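# Nest the open wooden boxes, largest upright on table

## Task

Put every open wooden box inside the next larger one so they form a single nest. Each box must rest flat with its opening facing upward, even if it started on its side or flipped over. The largest box must stand upright directly on the table. The stack must stay that way without the robot supporting it. At the end the grippers must release and move away from the boxes.

## Robot and tools

ROBOT. There are two six-joint arms, left_arm and right_arm, each with a two-finger parallel gripper. They face each other across the table. The left_arm base is at (+0.138, +0.512, +0.126) m, on the +y side. The right_arm base is at (-0.051, -0.430, +0.153) m, on the -y side. The names are labels only and do not mean image sides. Joint ranges in rad, from base to hand: waist -3.054 to 3.054, shoulder 0 to 3.142, elbow 0 to 2.356, wrist pitch -1.571 to 1.571, wrist yaw -1.571 to 1.571, wrist roll -3.142 to 3.142.

FRAMES. Every pose uses one scene frame. Its origin is the table centre, +z points up, and the table surface is at z = +0.020 m. In each gripper's own frame the fingers extend along +x and close along y. end_effector_position is the point midway between the finger pads, 3 to 4 cm short of the fingertips. Reported hand positions get less exact at long reach.

THE ROW. Every motion command is built from rows of 16 numbers, and both arms are always included. The first 8 are for left_arm: x, y, z, qw, qx, qy, qz, opening. The next 8 are the same for right_arm. x, y, z is an absolute goal for end_effector_position, in metres, in the scene frame. The quaternion is an absolute goal for hand orientation, w first. Opening runs from -1 to +1. +1 is fully open (0.088 m). Empty fingers meet near -0.80, and values below that add nothing. To keep an orientation, repeat your own earlier quaternion rather than copying the reported one, which drifts. To keep an arm still, resend its last reported pose and the opening it should keep.

execute_actions(actions). This takes a list of actions. Each action is a list of 1 to 15 rows, and each row is applied for one 1/30 s step. If fewer than 15 rows are given, the last row is held for the remaining steps, so each action lasts 0.5 s. An empty list just returns the current state and images. Every step, the controller limits the commanded pose to at most 70 mm and 16 degrees from the measured one, then moves toward it, putting position ahead of orientation. A distant goal therefore needs several actions. An action is rejected for both arms if any target lies over 0.6 m from that hand's current position along any of its own axes. If an action is malformed, or the first action fails that check against the last reported state, the whole call is rejected and nothing moves.

move(target, speed, blocking). target is one 16-number row of absolute poses and openings, as above. Each hand follows a straight path toward it, turning the shorter way, and all paths finish together within 0.5 to 10 s. Paths cut off at 10 s stop short. speed is the top path speed in m/s, from 0.002 to 0.5, default 0.25. Rotation is capped at twice that value in rad/s. The opening is sent when the move starts. Paths do not avoid objects or the other arm, and a hand may lag, wander or overshoot, especially with the arm nearly straight. With blocking=false the result comes back after 0.5 s. Until a result shows the move has ended, use wait or stop before sending new motion. The extra "move:" line gives the outcome: done, off_target, moving, held (a check blocked the last step) or fault. It also names limits: paced means the goal was clipped, and held means some steps were blocked, after which the arm may move fast. Each hand's distance from its goal is also reported.

wait(seconds). Takes 0 to 10 s. The arms keep their last command, and it returns early if a running move ends. stop() brakes a running move, but the fingers keep moving. zoom_image(camera, region) enlarges part of a camera's latest image. region is [x0, y0, x1, y1] in pixels, at most 504 by 504. The cameras are cam_head_left, cam_head_right, cam_high, cam_low, cam_left_wrist and cam_right_wrist, each 504x504 with calibration supplied. read_manual(section) only returns licence text. finished_scene(scene) ends the current scene, given by its number, for good. Call it only once the nest stands on its own.

RESULTS. The state line lists each hand's position, quaternion and velocities. "Hand target" lines show the pose each controller is currently driving toward. "pose unreachable" means a clearance check altered or blocked that arm's command. Step readings show positions at some steps, and HELD marks steps where an arm's command was held back. grip_measured gives the finger opening on the command scale. It can be off by about 1 mm, and it reads up to about 0.061 narrower while squeezing hard. grip_effort_n is the motor's push in newtons: negative means closing, it saturates near 83, and friction keeps it from returning to zero. MOTOR HOT appears from 50 °C. At 95 °C an OVER-TEMPERATURE FAULT holds the arm, and if it does not cool it goes limp. A TORQUE FAULT stops an arm for 10 s and drops the rest of the call.

GRIPPING. Closing fully takes at least 0.5 s. For a firm hold, command about 0.07 below grip_measured, or less for a lighter grip. Very thin parts under about 3 mm get reduced force. Each pad pushes up to roughly 34 to 49 N.

CAUTIONS. Friction can leave a hand short of its goal or tilted, so check the pose after each move and correct it. Contact force grows with speed and with how far the goal lies beyond the contact, so approach slowly and aim just at the surface. Respect the load limits: waist 17.8, shoulder 22, elbow 22, wrist pitch 5.8, wrist yaw 5.78, wrist roll 5.42 N m, including the weight of a held box. Keep the arms from striking or pressing on each other. Never push or drop anything off the table. Avoid slams, slips and drops. Brief outside tugs on held or loose objects can occur. Smooth, quick, low-effort motion is preferred.

Each tool is called after "Call:" as name(argument=value, ...) on one line, values as JSON.

## Session

Call:
execute_actions(actions=[])

Scene clock: 0.00 s.
left_arm: end_effector_position=(+0.3555, +0.2678, +0.3639) grip_measured=+0.845 grip_effort_n=n/a end_effector_quat_wxyz=(+0.780, +0.094, +0.141, -0.603) end_effector_velocity=(+0.001, +0.001, -0.000) end_effector_angular_velocity=(-0.002, +0.011, +0.010) | right_arm: end_effector_position=(+0.2505, -0.3063, +0.4155) grip_measured=+0.845 grip_effort_n=n/a end_effector_quat_wxyz=(+0.472, -0.822, +0.310, -0.068) end_effector_velocity=(-0.003, -0.002, -0.001) end_effector_angular_velocity=(-0.010, +0.022, -0.001)
Joint positions: left_arm=[-0.448  0.431  0.748 -0.241 -1.053  0.63   0.08 ] | right_arm=[-0.731  1.715  1.17  -0.549  1.001 -1.287  0.08 ]
Joint velocities: left_arm=[-0.002 -0.002 -0.002  0.007 -0.007 -0.007 -0.   ] | right_arm=[-0.002 -0.007 -0.002 -0.022 -0.007 -0.007 -0.   ]
Motor temperatures (°C, as the motors report them): left_arm=[28 28 25 25 27 26] | right_arm=[25 26 25 26 25 27]
Heat: left arm: hottest waist 28 °C (+0.0 °C/min); right arm: hottest wrist roll 27 °C (+0.0 °C/min).
Hand target (left_arm): +0.356, +0.268, +0.364; +0.780, +0.094, +0.141, -0.603
Hand target (right_arm): +0.251, -0.306, +0.415; -0.472, +0.822, -0.310, +0.068

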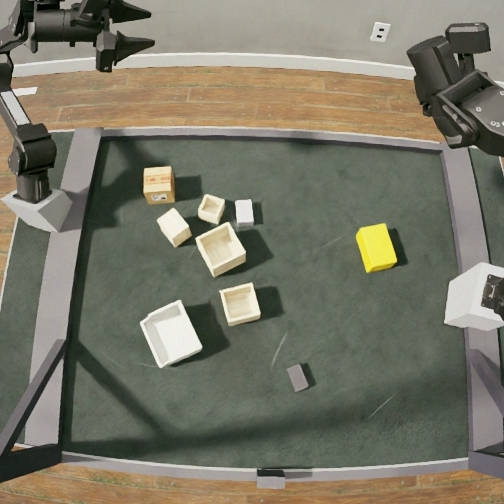

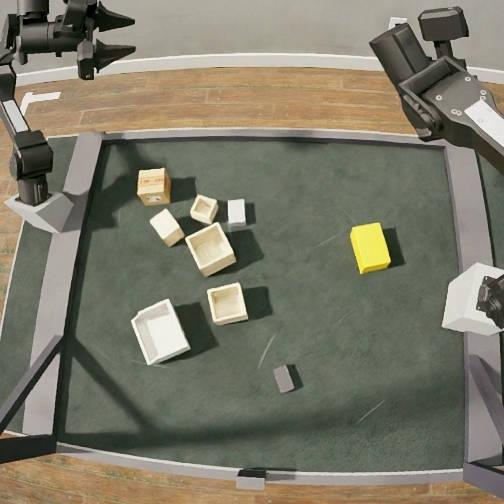

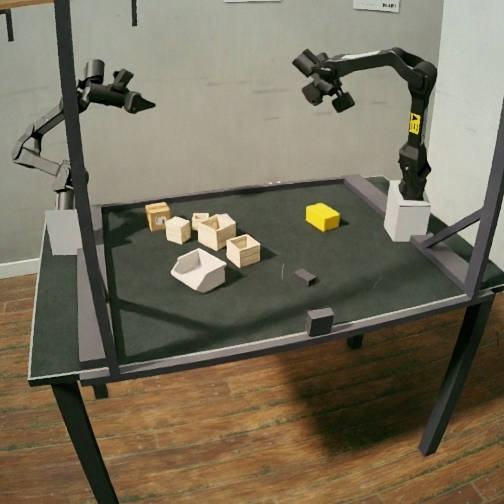

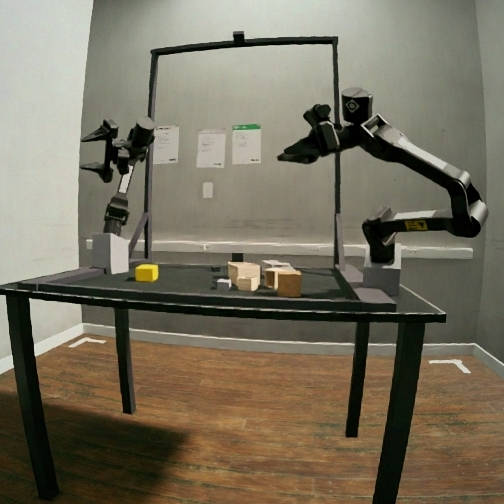

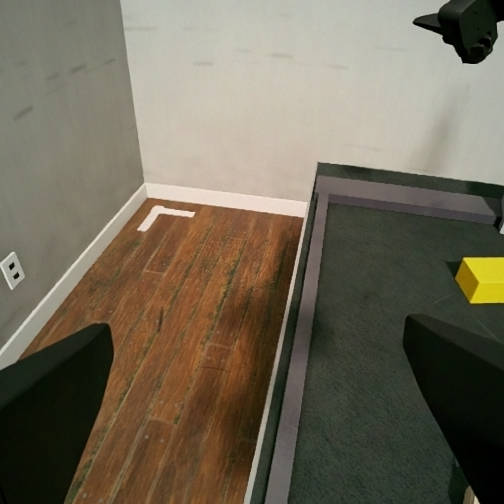

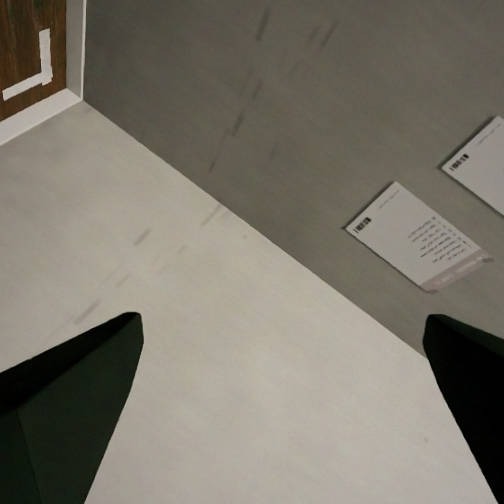

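Call:
zoom_image(camera="cam_head_left", region=[120, 150, 300, 340])

Call:
zoom_image(camera="cam_high", region=[120, 180, 300, 310])

Call:
zoom_image(camera="cam_low", region=[190, 240, 330, 310])

Call:
zoom_image(camera="cam_head_right", region=[110, 150, 290, 340])

Region (120, 150, 300, 340) of cam_head_left's 504x504 image, scaled by 2.653, with more detail than that image has; it fills the left 477 columns of this view, and the rest is white.

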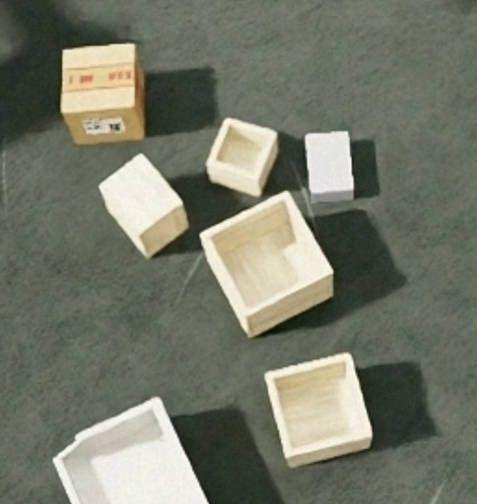

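Region (120, 180, 300, 310) of cam_high's 504x504 image, scaled by 2.800, with more detail than that image has.

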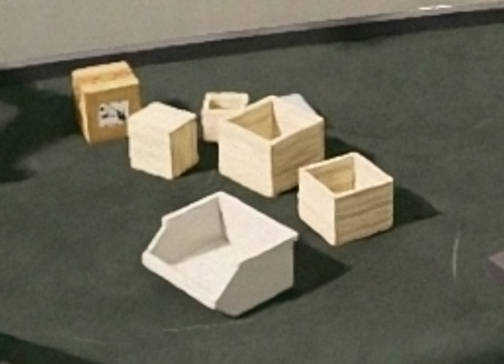

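Region (190, 240, 330, 310) of cam_low's 504x504 image, scaled by 3.600, with more detail than that image has.

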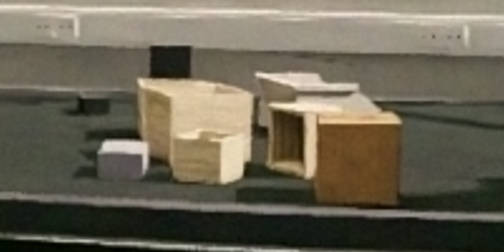

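Region (110, 150, 290, 340) of cam_head_right's 504x504 image, scaled by 2.653, with more detail than that image has; it fills the left 477 columns of this view, and the rest is white.

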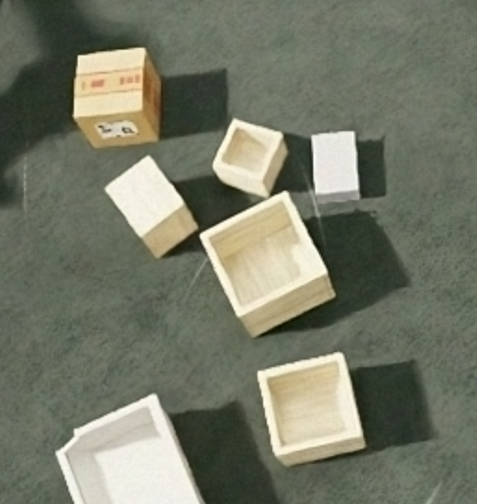

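Call:
zoom_image(camera="cam_head_left", region=[185, 185, 265, 285])

Call:
zoom_image(camera="cam_head_left", region=[145, 185, 235, 260])

Call:
zoom_image(camera="cam_head_left", region=[205, 270, 285, 340])

Region (185, 185, 265, 285) of cam_head_left's 504x504 image, scaled by 5.040, with more detail than that image has; it fills the left 403 columns of this view, and the rest is white.

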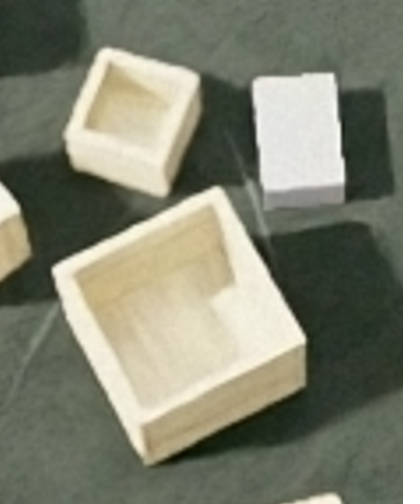

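Region (145, 185, 235, 260) of cam_head_left's 504x504 image, scaled by 5.600, with more detail than that image has.

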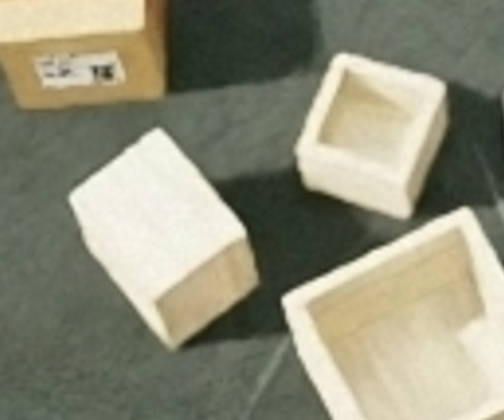

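Region (205, 270, 285, 340) of cam_head_left's 504x504 image, scaled by 6.300, with more detail than that image has; it fills the top 441 rows of this view, and the rest is white.

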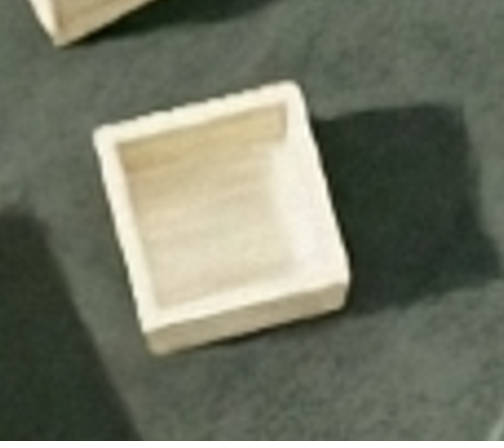

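Call:
zoom_image(camera="cam_high", region=[160, 200, 270, 275])

Call:
zoom_image(camera="cam_low", region=[220, 255, 310, 300])

Region (160, 200, 270, 275) of cam_high's 504x504 image, scaled by 4.582, with more detail than that image has; it fills the top 344 rows of this view, and the rest is white.

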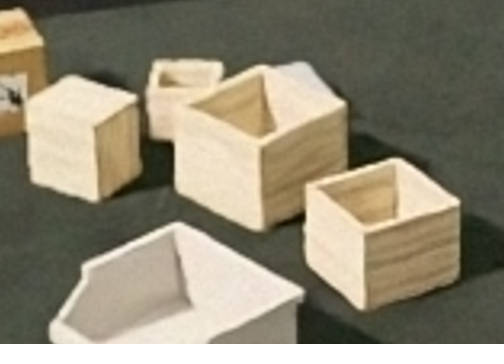

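Region (220, 255, 310, 300) of cam_low's 504x504 image, scaled by 5.600, with more detail than that image has.

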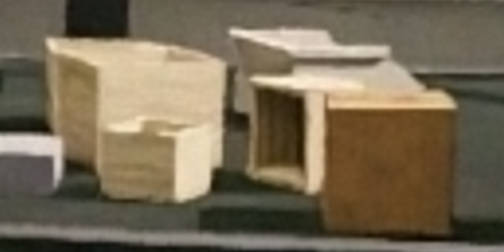

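Call:
move(target=[0.08,0.11,0.29,0.5,0.5,0.5,-0.5,1.0, 0.2505,-0.3063,0.4155,0.472,-0.822,0.310,-0.068,1.0], speed=0.35)

Scene clock: 5.80 s.
left_arm: end_effector_position=(+0.0861, +0.1103, +0.2952) grip_measured=+1.000 grip_effort_n=16.0 end_effector_quat_wxyz=(+0.516, +0.447, +0.487, -0.545) end_effector_velocity=(-0.003, +0.002, -0.001) end_effector_angular_velocity=(+0.011, +0.000, -0.003) | right_arm: end_effector_position=(+0.2505, -0.3063, +0.4155) grip_measured=+1.000 grip_effort_n=11.9 end_effector_quat_wxyz=(+0.472, -0.822, +0.310, -0.068) end_effector_velocity=(-0.001, +0.001, -0.002) end_effector_angular_velocity=(+0.017, -0.002, +0.001)
Joint positions: left_arm=[-0.392  2.174  2.051 -1.577 -0.659 -0.661  0.088] | right_arm=[-0.731  1.715  1.17  -0.549  1.001 -1.287  0.088]
Joint velocities: left_arm=[-0.002  0.007  0.002 -0.007  0.007 -0.007  0.   ] | right_arm=[ 0.002 -0.002 -0.002 -0.007 -0.007  0.022  0.   ]
Motor temperatures (°C, as the motors report them): left_arm=[28 28 25 25 27 26] | right_arm=[25 27 26 27 25 27]
Heat: left arm: hottest waist 28 °C (+0.0 °C/min); right arm: hottest shoulder 27 °C (+0.0 °C/min).
Hand target (left_arm): +0.084, +0.109, +0.292; +0.513, +0.452, +0.487, -0.543
Hand target (right_arm): +0.251, -0.306, +0.415; -0.472, +0.822, -0.310, +0.068
Off the commanded pose (left_arm): 0.008 m, 8 deg.
Off the commanded pose (right_arm): 0.000 m, 0 deg.
joint sent to its limit (left arm) — the command would take joint 4 (wrist pitch) past its lower limit, so that joint was sent only as far as its limit.
move: off_target (left_arm)
camera_calibration (this result's frames):
cam_left_wrist: T_world_to_cam=[[-0.994868, -0.0170226, 0.0997413, 0.063559], [0.00324165, 0.979879, 0.199567, -0.13113], [-0.101132, 0.198866, -0.974795, 0.349265], [0, 0, 0, 1]] pos_world=[0.0989796, 0.0601161, 0.360292]

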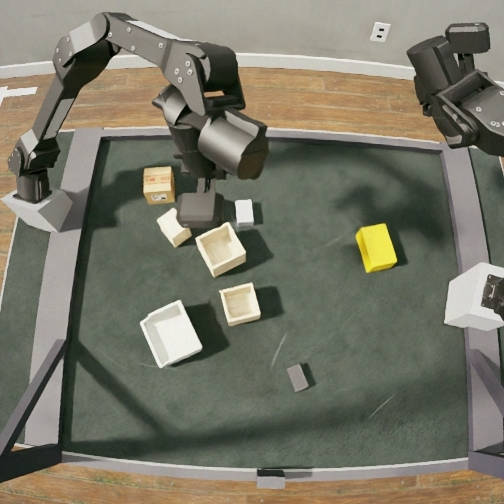

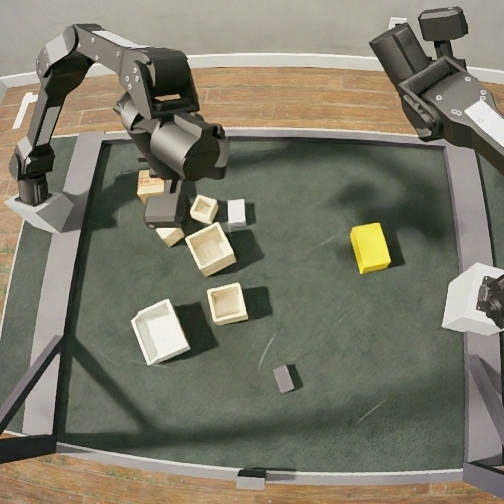

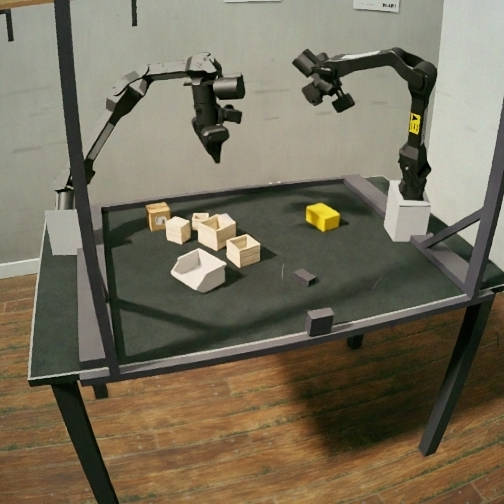

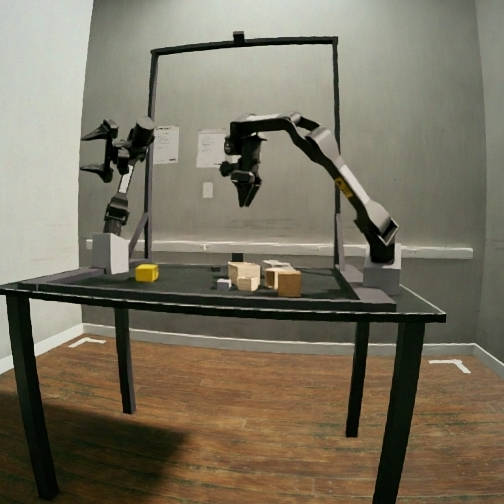

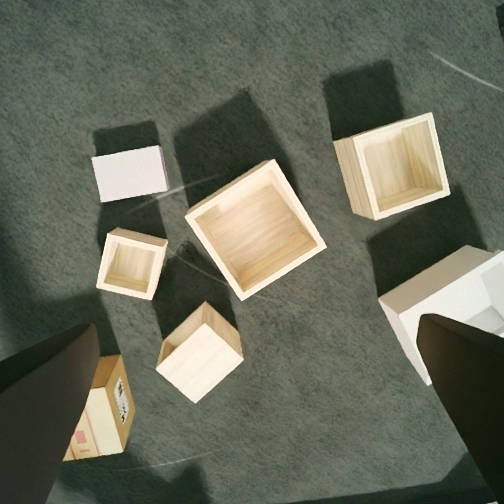

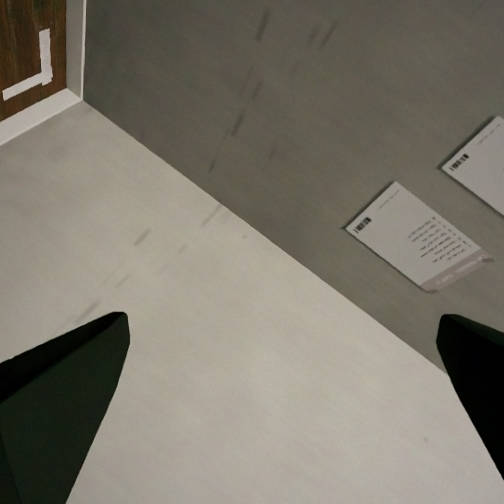

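Call:
zoom_image(camera="cam_left_wrist", region=[175, 145, 335, 305])

Call:
zoom_image(camera="cam_left_wrist", region=[320, 95, 470, 235])

Call:
zoom_image(camera="cam_left_wrist", region=[80, 215, 260, 410])

Region (175, 145, 335, 305) of cam_left_wrist's 504x504 image, scaled by 3.150, with more detail than that image has.

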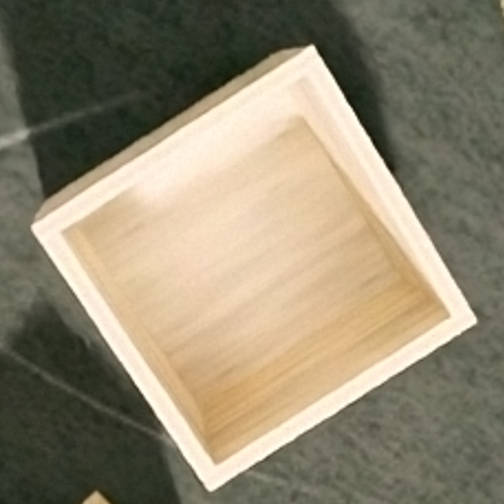

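Region (320, 95, 470, 235) of cam_left_wrist's 504x504 image, scaled by 3.360, with more detail than that image has; it fills the top 470 rows of this view, and the rest is white.

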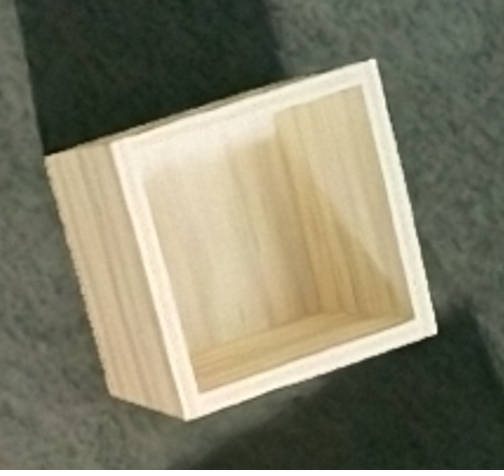

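Region (80, 215, 260, 410) of cam_left_wrist's 504x504 image, scaled by 2.585, with more detail than that image has; it fills the left 465 columns of this view, and the rest is white.

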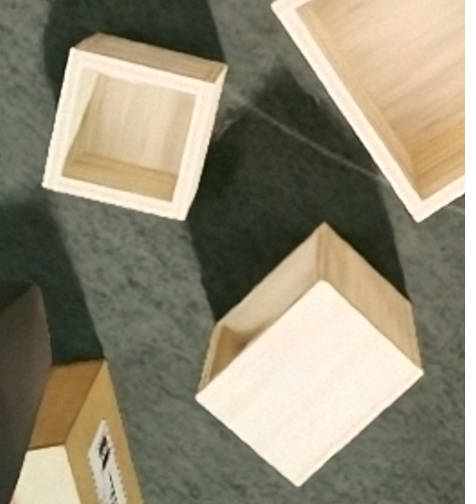

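Call:
zoom_image(camera="cam_left_wrist", region=[85, 215, 185, 310])

Region (85, 215, 185, 310) of cam_left_wrist's 504x504 image, scaled by 5.040, with more detail than that image has; it fills the top 479 rows of this view, and the rest is white.

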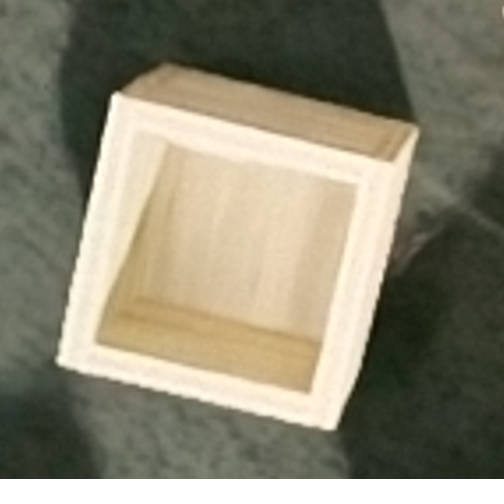

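Call:
move(target=[-0.0435,0.056,0.14,0.5764,0.4096,0.5764,-0.4096,1.0, 0.2505,-0.3063,0.4155,0.472,-0.822,0.310,-0.068,1.0], speed=0.25)

Scene clock: 10.27 s.
left_arm: end_effector_position=(-0.0406, +0.0551, +0.1459) grip_measured=+1.000 grip_effort_n=16.0 end_effector_quat_wxyz=(+0.577, +0.389, +0.574, -0.431) end_effector_velocity=(-0.000, -0.001, +0.001) end_effector_angular_velocity=(-0.010, -0.002, +0.010) | right_arm: end_effector_position=(+0.2505, -0.3063, +0.4155) grip_measured=+1.000 grip_effort_n=12.3 end_effector_quat_wxyz=(+0.472, -0.822, +0.310, -0.068) end_effector_velocity=(-0.001, -0.003, -0.004) end_effector_angular_velocity=(-0.003, +0.034, +0.003)
Joint positions: left_arm=[-0.3    2.745  2.347 -1.338 -0.66  -0.932  0.088] | right_arm=[-0.731  1.715  1.17  -0.549  1.001 -1.287  0.088]
Joint velocities: left_arm=[-0.002 -0.002 -0.002  0.007 -0.007 -0.007  0.   ] | right_arm=[-0.007 -0.002 -0.002 -0.022 -0.022 -0.007  0.   ]
Motor temperatures (°C, as the motors report them): left_arm=[29 29 25 25 27 26] | right_arm=[25 28 27 27 25 27]
Heat: left arm: hottest waist 29 °C (+5.8 °C/min); right arm: hottest shoulder 28 °C (+5.8 °C/min).
Hand target (left_arm): -0.043, +0.055, +0.140; +0.578, +0.391, +0.575, -0.428
Hand target (right_arm): +0.251, -0.306, +0.415; -0.472, +0.822, -0.310, +0.068
Off the commanded pose (left_arm): 0.007 m, 3 deg.
Off the commanded pose (right_arm): 0.000 m, 0 deg.
joint sent to its limit (left arm) — the command would take joint 3 (elbow) past its upper limit, so that joint was sent only as far as its limit.
move: off_target (left_arm)
camera_calibration (this result's frames):
cam_left_wrist: T_world_to_cam=[[-0.938804, -0.336545, 0.0733741, -0.0248403], [-0.303634, 0.909148, 0.285056, -0.0678253], [-0.162642, 0.245333, -0.955698, 0.194106], [0, 0, 0, 1]] pos_world=[-0.0123445, 0.00568261, 0.206664]

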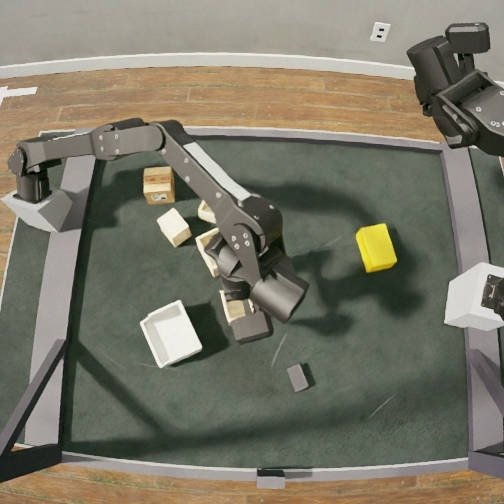

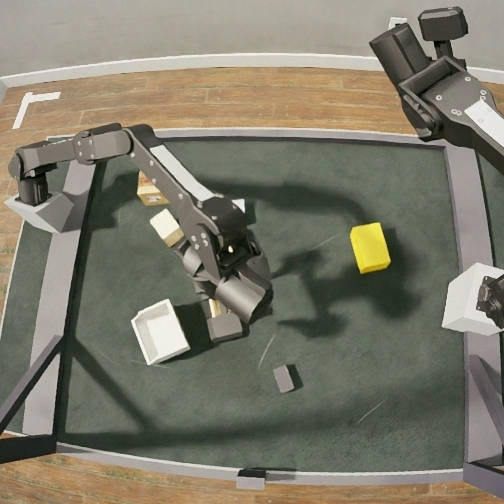

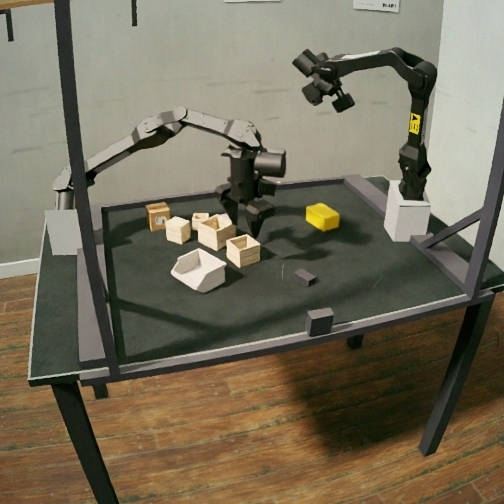

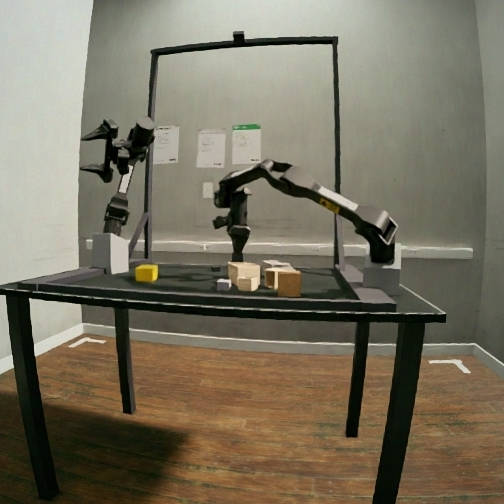

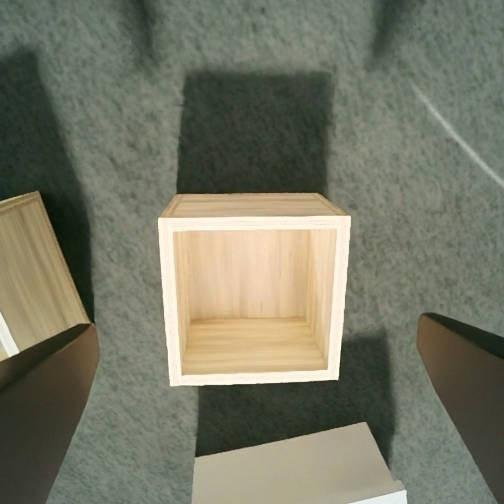

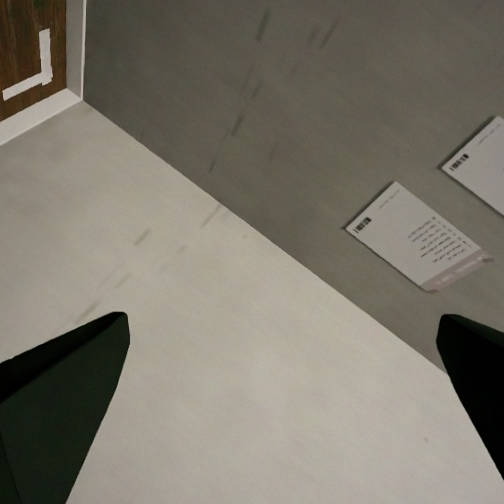

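Call:
move(target=[-0.0435,0.057,0.082,0.5764,0.4096,0.5764,-0.4096,1.0, 0.2505,-0.3063,0.4155,0.472,-0.822,0.310,-0.068,1.0], speed=0.1)

Scene clock: 12.13 s.
left_arm: end_effector_position=(-0.0404, +0.0522, +0.0914) grip_measured=+1.000 grip_effort_n=15.6 end_effector_quat_wxyz=(+0.580, +0.398, +0.580, -0.411) end_effector_velocity=(+0.001, -0.001, -0.001) end_effector_angular_velocity=(-0.014, -0.017, +0.007) | right_arm: end_effector_position=(+0.2505, -0.3063, +0.4155) grip_measured=+1.000 grip_effort_n=11.9 end_effector_quat_wxyz=(+0.472, -0.822, +0.310, -0.068) end_effector_velocity=(-0.000, +0.000, -0.003) end_effector_angular_velocity=(+0.003, +0.022, +0.011)
Joint positions: left_arm=[-0.23   2.801  2.286 -1.218 -0.668 -0.894  0.088] | right_arm=[-0.731  1.715  1.17  -0.549  1.001 -1.287  0.088]
Joint velocities: left_arm=[-0.002  0.002 -0.002  0.007 -0.022 -0.007  0.   ] | right_arm=[-0.002 -0.002 -0.002 -0.007 -0.022 -0.007  0.   ]
Motor temperatures (°C, as the motors report them): left_arm=[30 30 26 25 27 26] | right_arm=[25 28 27 27 25 27]
Heat: left arm: hottest waist 30 °C (+9.9 °C/min); right arm: hottest shoulder 28 °C (+4.9 °C/min).
Hand target (left_arm): -0.044, +0.057, +0.082; +0.576, +0.410, +0.576, -0.410
Hand target (right_arm): +0.251, -0.306, +0.415; -0.472, +0.822, -0.310, +0.068
Off the commanded pose (left_arm): 0.011 m, 1 deg.
Off the commanded pose (right_arm): 0.000 m, 0 deg.
move: off_target (left_arm)
camera_calibration (this result's frames):
cam_left_wrist: T_world_to_cam=[[-0.933165, -0.356728, 0.0441302, -0.0176456], [-0.326391, 0.892366, 0.311691, -0.0521243], [-0.150569, 0.276455, -0.949158, 0.14095], [0, 0, 0, 1]] pos_world=[-0.0122565, 0.00125295, 0.150809]

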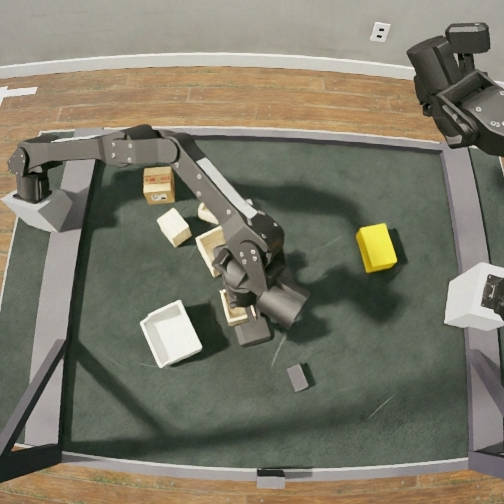

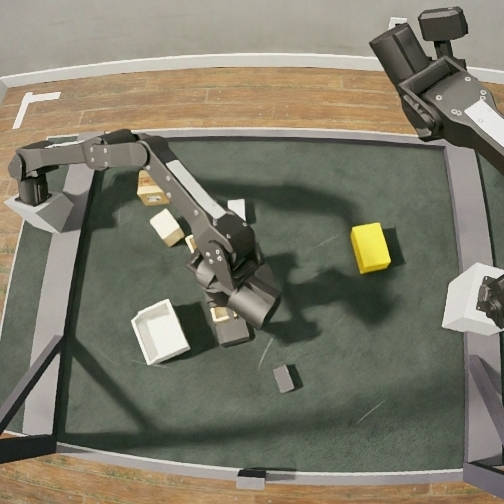

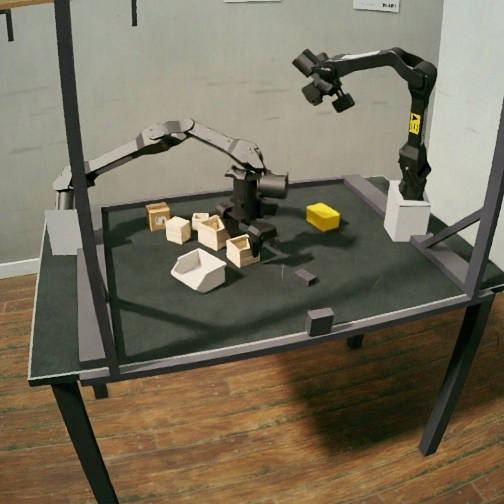

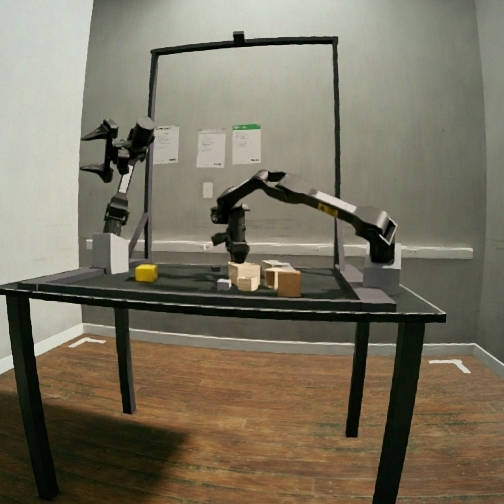

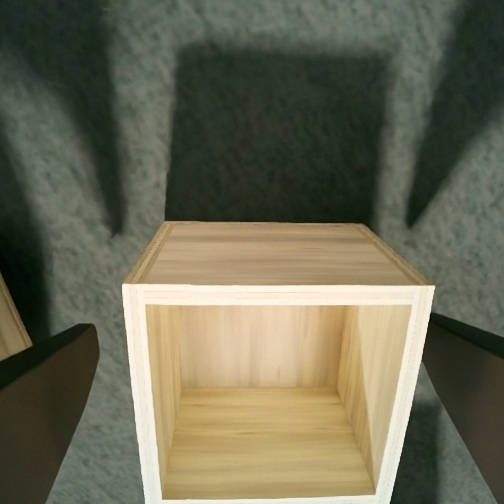

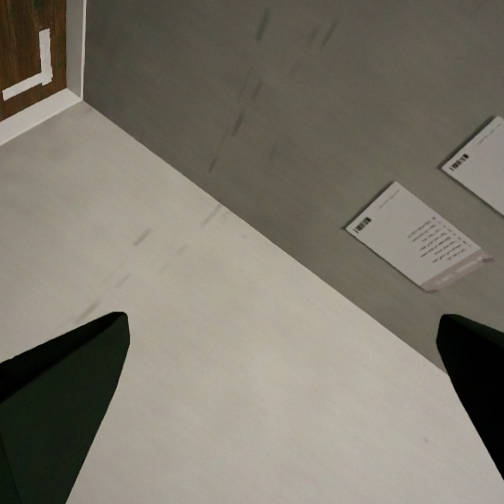

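Call:
execute_actions(actions=[[[-0.046,0.061,0.073,0.5764,0.4096,0.5764,-0.4096,1.0, 0.2505,-0.3063,0.4155,0.472,-0.822,0.310,-0.068,1.0]],[[-0.046,0.061,0.073,0.5764,0.4096,0.5764,-0.4096,0.35, 0.2505,-0.3063,0.4155,0.472,-0.822,0.310,-0.068,1.0]],[[-0.046,0.061,0.073,0.5764,0.4096,0.5764,-0.4096,0.35, 0.2505,-0.3063,0.4155,0.472,-0.822,0.310,-0.068,1.0]]])

Scene clock: 13.83 s.
left_arm: end_effector_position=(-0.0451, +0.0563, +0.0812) grip_measured=+0.434 grip_effort_n=-83.5 end_effector_quat_wxyz=(+0.580, +0.399, +0.579, -0.412) end_effector_velocity=(-0.000, -0.001, +0.001) end_effector_angular_velocity=(-0.010, -0.003, +0.010) | right_arm: end_effector_position=(+0.2505, -0.3063, +0.4155) grip_measured=+1.000 grip_effort_n=11.9 end_effector_quat_wxyz=(+0.472, -0.822, +0.310, -0.068) end_effector_velocity=(-0.000, -0.001, -0.005) end_effector_angular_velocity=(+0.000, +0.026, +0.010)
Joint positions: left_arm=[-0.227  2.802  2.241 -1.17  -0.67  -0.888  0.06 ] | right_arm=[-0.731  1.715  1.17  -0.549  1.001 -1.287  0.088]
Joint velocities: left_arm=[-0.002 -0.002 -0.002  0.007 -0.007 -0.007  0.   ] | right_arm=[-0.002 -0.002 -0.007 -0.007 -0.022 -0.007  0.   ]
Motor temperatures (°C, as the motors report them): left_arm=[30 30 26 25 27 26] | right_arm=[25 28 27 27 25 27]
Heat: left arm: hottest waist 30 °C (+8.7 °C/min); right arm: hottest shoulder 28 °C (+4.3 °C/min).
Hand target (left_arm): -0.046, +0.061, +0.073; +0.576, +0.410, +0.576, -0.410
Hand target (right_arm): +0.251, -0.306, +0.415; -0.472, +0.822, -0.310, +0.068
Off the commanded pose (left_arm): 0.010 m, 1 deg.
Off the commanded pose (right_arm): 0.000 m, 0 deg.
Step readings (end_effector_position; steps 1 to 15: 1st action; 16 to 30: 2nd action; 31 to 45: 3rd action):
0: left_arm (-0.0404, +0.0522, +0.0914) | right_arm (+0.2505, -0.3063, +0.4155)
1: left_arm (-0.0411, +0.0523, +0.0905) | right_arm (+0.2505, -0.3063, +0.4155)
2: left_arm (-0.0424, +0.0527, +0.0887) | right_arm (+0.2505, -0.3063, +0.4155)
4: left_arm (-0.0437, +0.0538, +0.0860) | right_arm (+0.2505, -0.3063, +0.4155)
8: left_arm (-0.0446, +0.0570, +0.0816) | right_arm (+0.2505, -0.3063, +0.4155)
15: left_arm (-0.0448, +0.0565, +0.0812) | right_arm (+0.2505, -0.3063, +0.4155)
16: left_arm (-0.0448, +0.0566, +0.0811) | right_arm (+0.2505, -0.3063, +0.4155)
17: left_arm (-0.0449, +0.0565, +0.0811) | right_arm (+0.2505, -0.3063, +0.4155)
19: left_arm (-0.0450, +0.0564, +0.0811) | right_arm (+0.2505, -0.3063, +0.4155)
23: left_arm (-0.0451, +0.0563, +0.0812) | right_arm (+0.2505, -0.3063, +0.4155)
30: left_arm (-0.0451, +0.0563, +0.0812) | right_arm (+0.2505, -0.3063, +0.4155)
31: left_arm (-0.0451, +0.0563, +0.0812) | right_arm (+0.2505, -0.3063, +0.4155)
32: left_arm (-0.0451, +0.0563, +0.0812) | right_arm (+0.2505, -0.3063, +0.4155)
34: left_arm (-0.0451, +0.0563, +0.0812) | right_arm (+0.2505, -0.3063, +0.4155)
38: left_arm (-0.0451, +0.0563, +0.0812) | right_arm (+0.2505, -0.3063, +0.4155)
45: end_effector_position above
camera_calibration (this result's frames):
cam_left_wrist: T_world_to_cam=[[-0.934421, -0.353557, 0.04307, -0.0202299], [-0.323892, 0.893805, 0.310171, -0.0539213], [-0.148159, 0.27588, -0.949705, 0.129661], [0, 0, 0, 1]] pos_world=[-0.0171574, 0.00527183, 0.140736]

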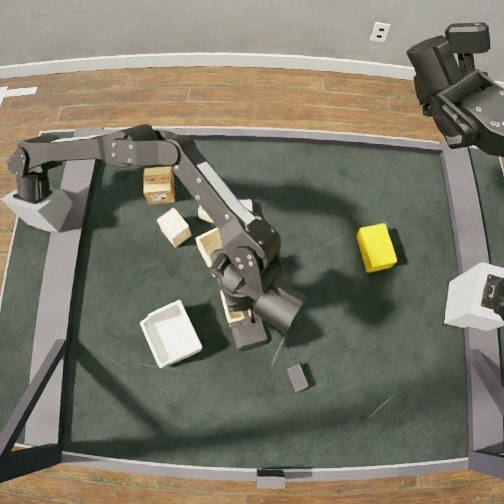

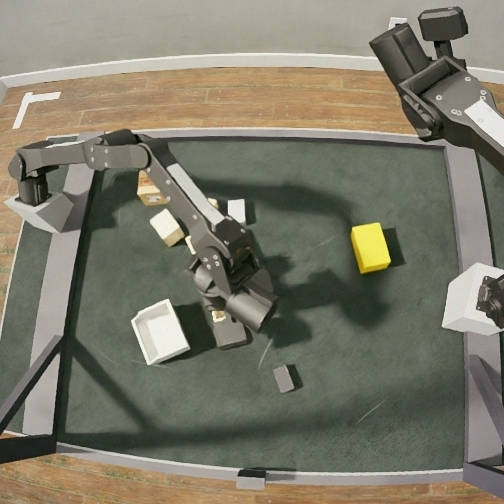

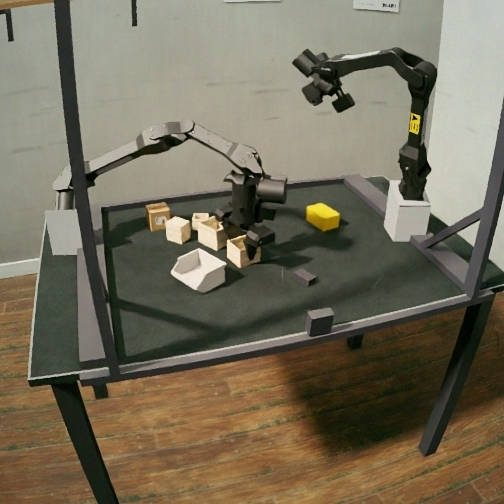

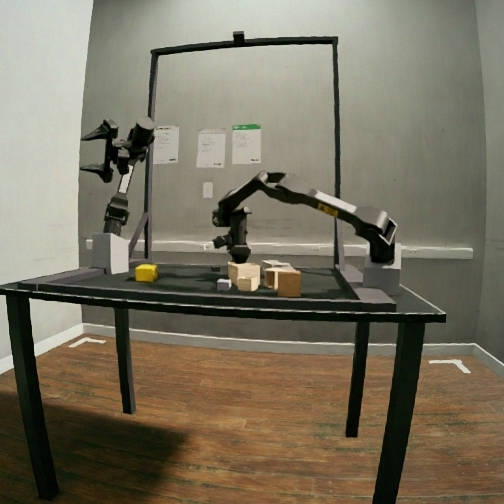

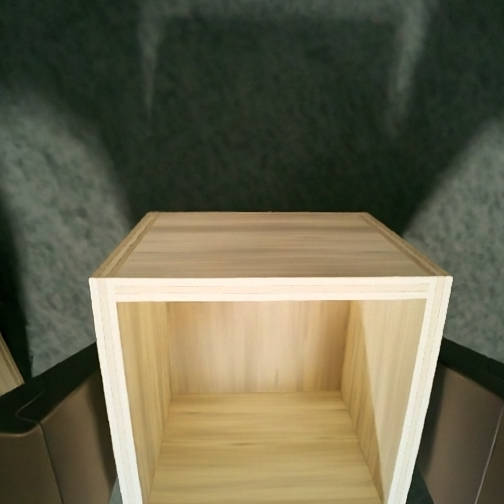

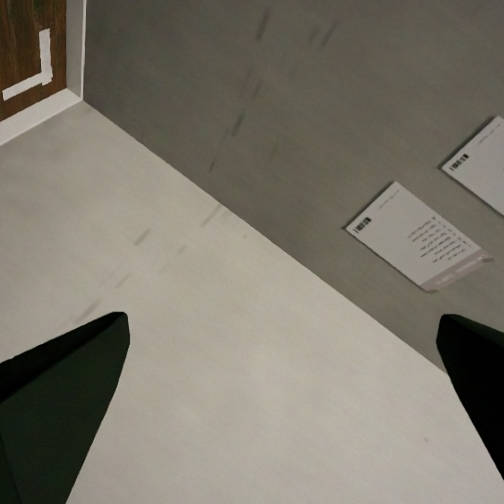

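Call:
execute_actions(actions=[[[-0.046,0.061,0.073,0.5764,0.4096,0.5764,-0.4096,0.75, 0.2505,-0.3063,0.4155,0.472,-0.822,0.310,-0.068,1.0]],[[-0.046,0.060,0.12,0.5764,0.4096,0.5764,-0.4096,0.75, 0.2505,-0.3063,0.4155,0.472,-0.822,0.310,-0.068,1.0]],[[-0.046,0.060,0.12,0.5764,0.4096,0.5764,-0.4096,-0.3, 0.2505,-0.3063,0.4155,0.472,-0.822,0.310,-0.068,1.0]],[[-0.046,0.060,0.12,0.5764,0.4096,0.5764,-0.4096,-0.3, 0.2505,-0.3063,0.4155,0.472,-0.822,0.310,-0.068,1.0]]])

Scene clock: 16.37 s.
left_arm: end_effector_position=(-0.0472, +0.0620, +0.1198) grip_measured=-0.297 grip_effort_n=-16.0 end_effector_quat_wxyz=(+0.575, +0.409, +0.573, -0.416) end_effector_velocity=(+0.002, +0.004, -0.001) end_effector_angular_velocity=(+0.011, -0.018, -0.040) | right_arm: end_effector_position=(+0.2505, -0.3063, +0.4155) grip_measured=+1.000 grip_effort_n=12.3 end_effector_quat_wxyz=(+0.472, -0.822, +0.310, -0.068) end_effector_velocity=(+0.000, -0.001, -0.003) end_effector_angular_velocity=(+0.004, +0.010, -0.002)
Joint positions: left_arm=[-0.283  2.801  2.347 -1.331 -0.662 -0.94   0.024] | right_arm=[-0.731  1.715  1.17  -0.549  1.001 -1.287  0.088]
Joint velocities: left_arm=[-0.002  0.002 -0.002 -0.022 -0.007  0.022 -0.   ] | right_arm=[-0.002  0.002 -0.002 -0.007 -0.007  0.007  0.   ]
Motor temperatures (°C, as the motors report them): left_arm=[31 31 26 25 27 26] | right_arm=[25 29 27 27 25 27]
Heat: left arm: hottest waist 31 °C (+11.0 °C/min); right arm: hottest shoulder 29 °C (+7.3 °C/min).
Hand target (left_arm): -0.046, +0.060, +0.120; +0.577, +0.406, +0.576, -0.414
Hand target (right_arm): +0.251, -0.306, +0.415; -0.472, +0.822, -0.310, +0.068
Off the commanded pose (left_arm): 0.002 m, 1 deg.
Off the commanded pose (right_arm): 0.000 m, 0 deg.
joint sent to its limit (left arm) — the command would take joint 3 (elbow) past its upper limit, so that joint was sent only as far as its limit.
Step readings (end_effector_position; steps 1 to 15: 1st action; 16 to 30: 2nd action; 31 to 45: 3rd action; 46 to 60: 4th action):
0: left_arm (-0.0451, +0.0563, +0.0812) | right_arm (+0.2505, -0.3063, +0.4155)
1: left_arm (-0.0451, +0.0563, +0.0812) | right_arm (+0.2505, -0.3063, +0.4155)
2: left_arm (-0.0449, +0.0562, +0.0811) | right_arm (+0.2505, -0.3063, +0.4155)
4: left_arm (-0.0449, +0.0563, +0.0810) | right_arm (+0.2505, -0.3063, +0.4155)
8: left_arm (-0.0449, +0.0563, +0.0810) | right_arm (+0.2505, -0.3063, +0.4155)
15: left_arm (-0.0449, +0.0563, +0.0810) | right_arm (+0.2505, -0.3063, +0.4155)
16: left_arm (-0.0438, +0.0567, +0.0828) | right_arm (+0.2505, -0.3063, +0.4155)
17: left_arm (-0.0412, +0.0592, +0.0876) | right_arm (+0.2505, -0.3063, +0.4155)
19: left_arm (-0.0419, +0.0624, +0.0981) | right_arm (+0.2505, -0.3063, +0.4155)
23: left_arm (-0.0480, +0.0606, +0.1178) | right_arm (+0.2505, -0.3063, +0.4155)
30: left_arm (-0.0474, +0.0620, +0.1196) | right_arm (+0.2505, -0.3063, +0.4155)
31: left_arm (-0.0474, +0.0620, +0.1196) | right_arm (+0.2505, -0.3063, +0.4155)
32: left_arm (-0.0473, +0.0619, +0.1198) | right_arm (+0.2505, -0.3063, +0.4155)
34: left_arm (-0.0473, +0.0618, +0.1198) | right_arm (+0.2505, -0.3063, +0.4155)
38: left_arm (-0.0472, +0.0620, +0.1198) | right_arm (+0.2505, -0.3063, +0.4155)
45: left_arm (-0.0472, +0.0620, +0.1198) | right_arm (+0.2505, -0.3063, +0.4155)
46: left_arm (-0.0472, +0.0620, +0.1198) | right_arm (+0.2505, -0.3063, +0.4155)
47: left_arm (-0.0472, +0.0620, +0.1198) | right_arm (+0.2505, -0.3063, +0.4155)
49: left_arm (-0.0472, +0.0620, +0.1198) | right_arm (+0.2505, -0.3063, +0.4155)
53: left_arm (-0.0472, +0.0620, +0.1198) | right_arm (+0.2505, -0.3063, +0.4155)
60: end_effector_position above
camera_calibration (this result's frames):
cam_left_wrist: T_world_to_cam=[[-0.943025, -0.330949, 0.0343052, -0.0226519], [-0.304314, 0.899598, 0.313237, -0.0714746], [-0.134526, 0.284951, -0.949055, 0.164462], [0, 0, 0, 1]] pos_world=[-0.0209875, 0.00993806, 0.179249]

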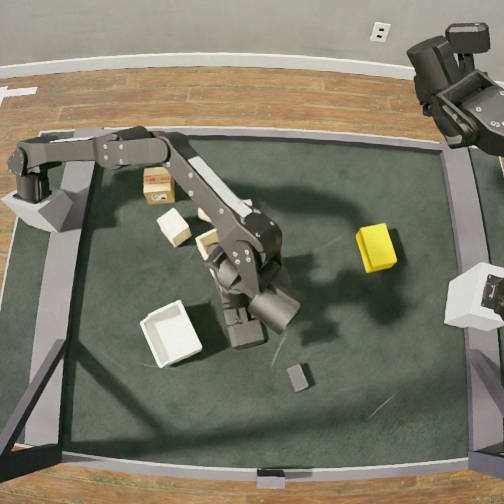

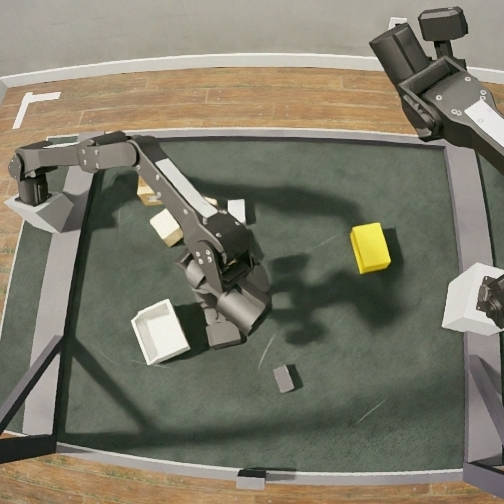

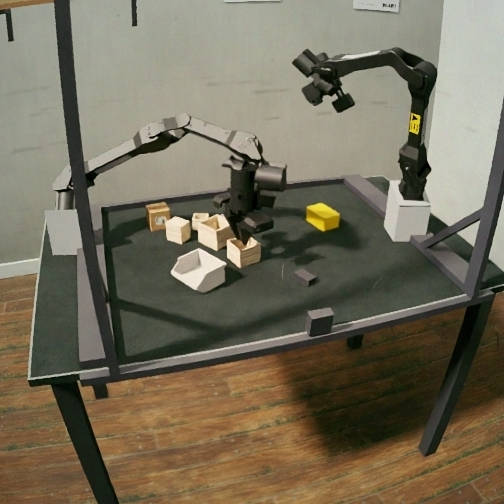

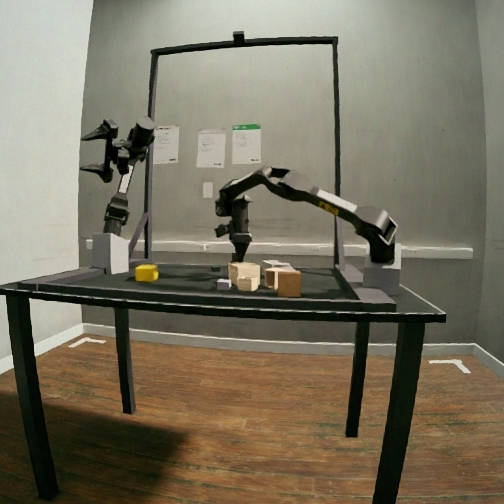

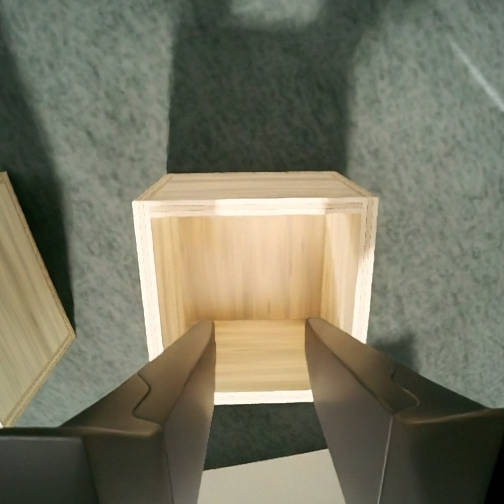

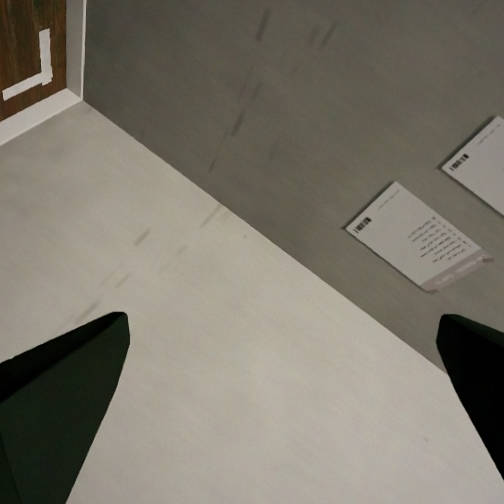

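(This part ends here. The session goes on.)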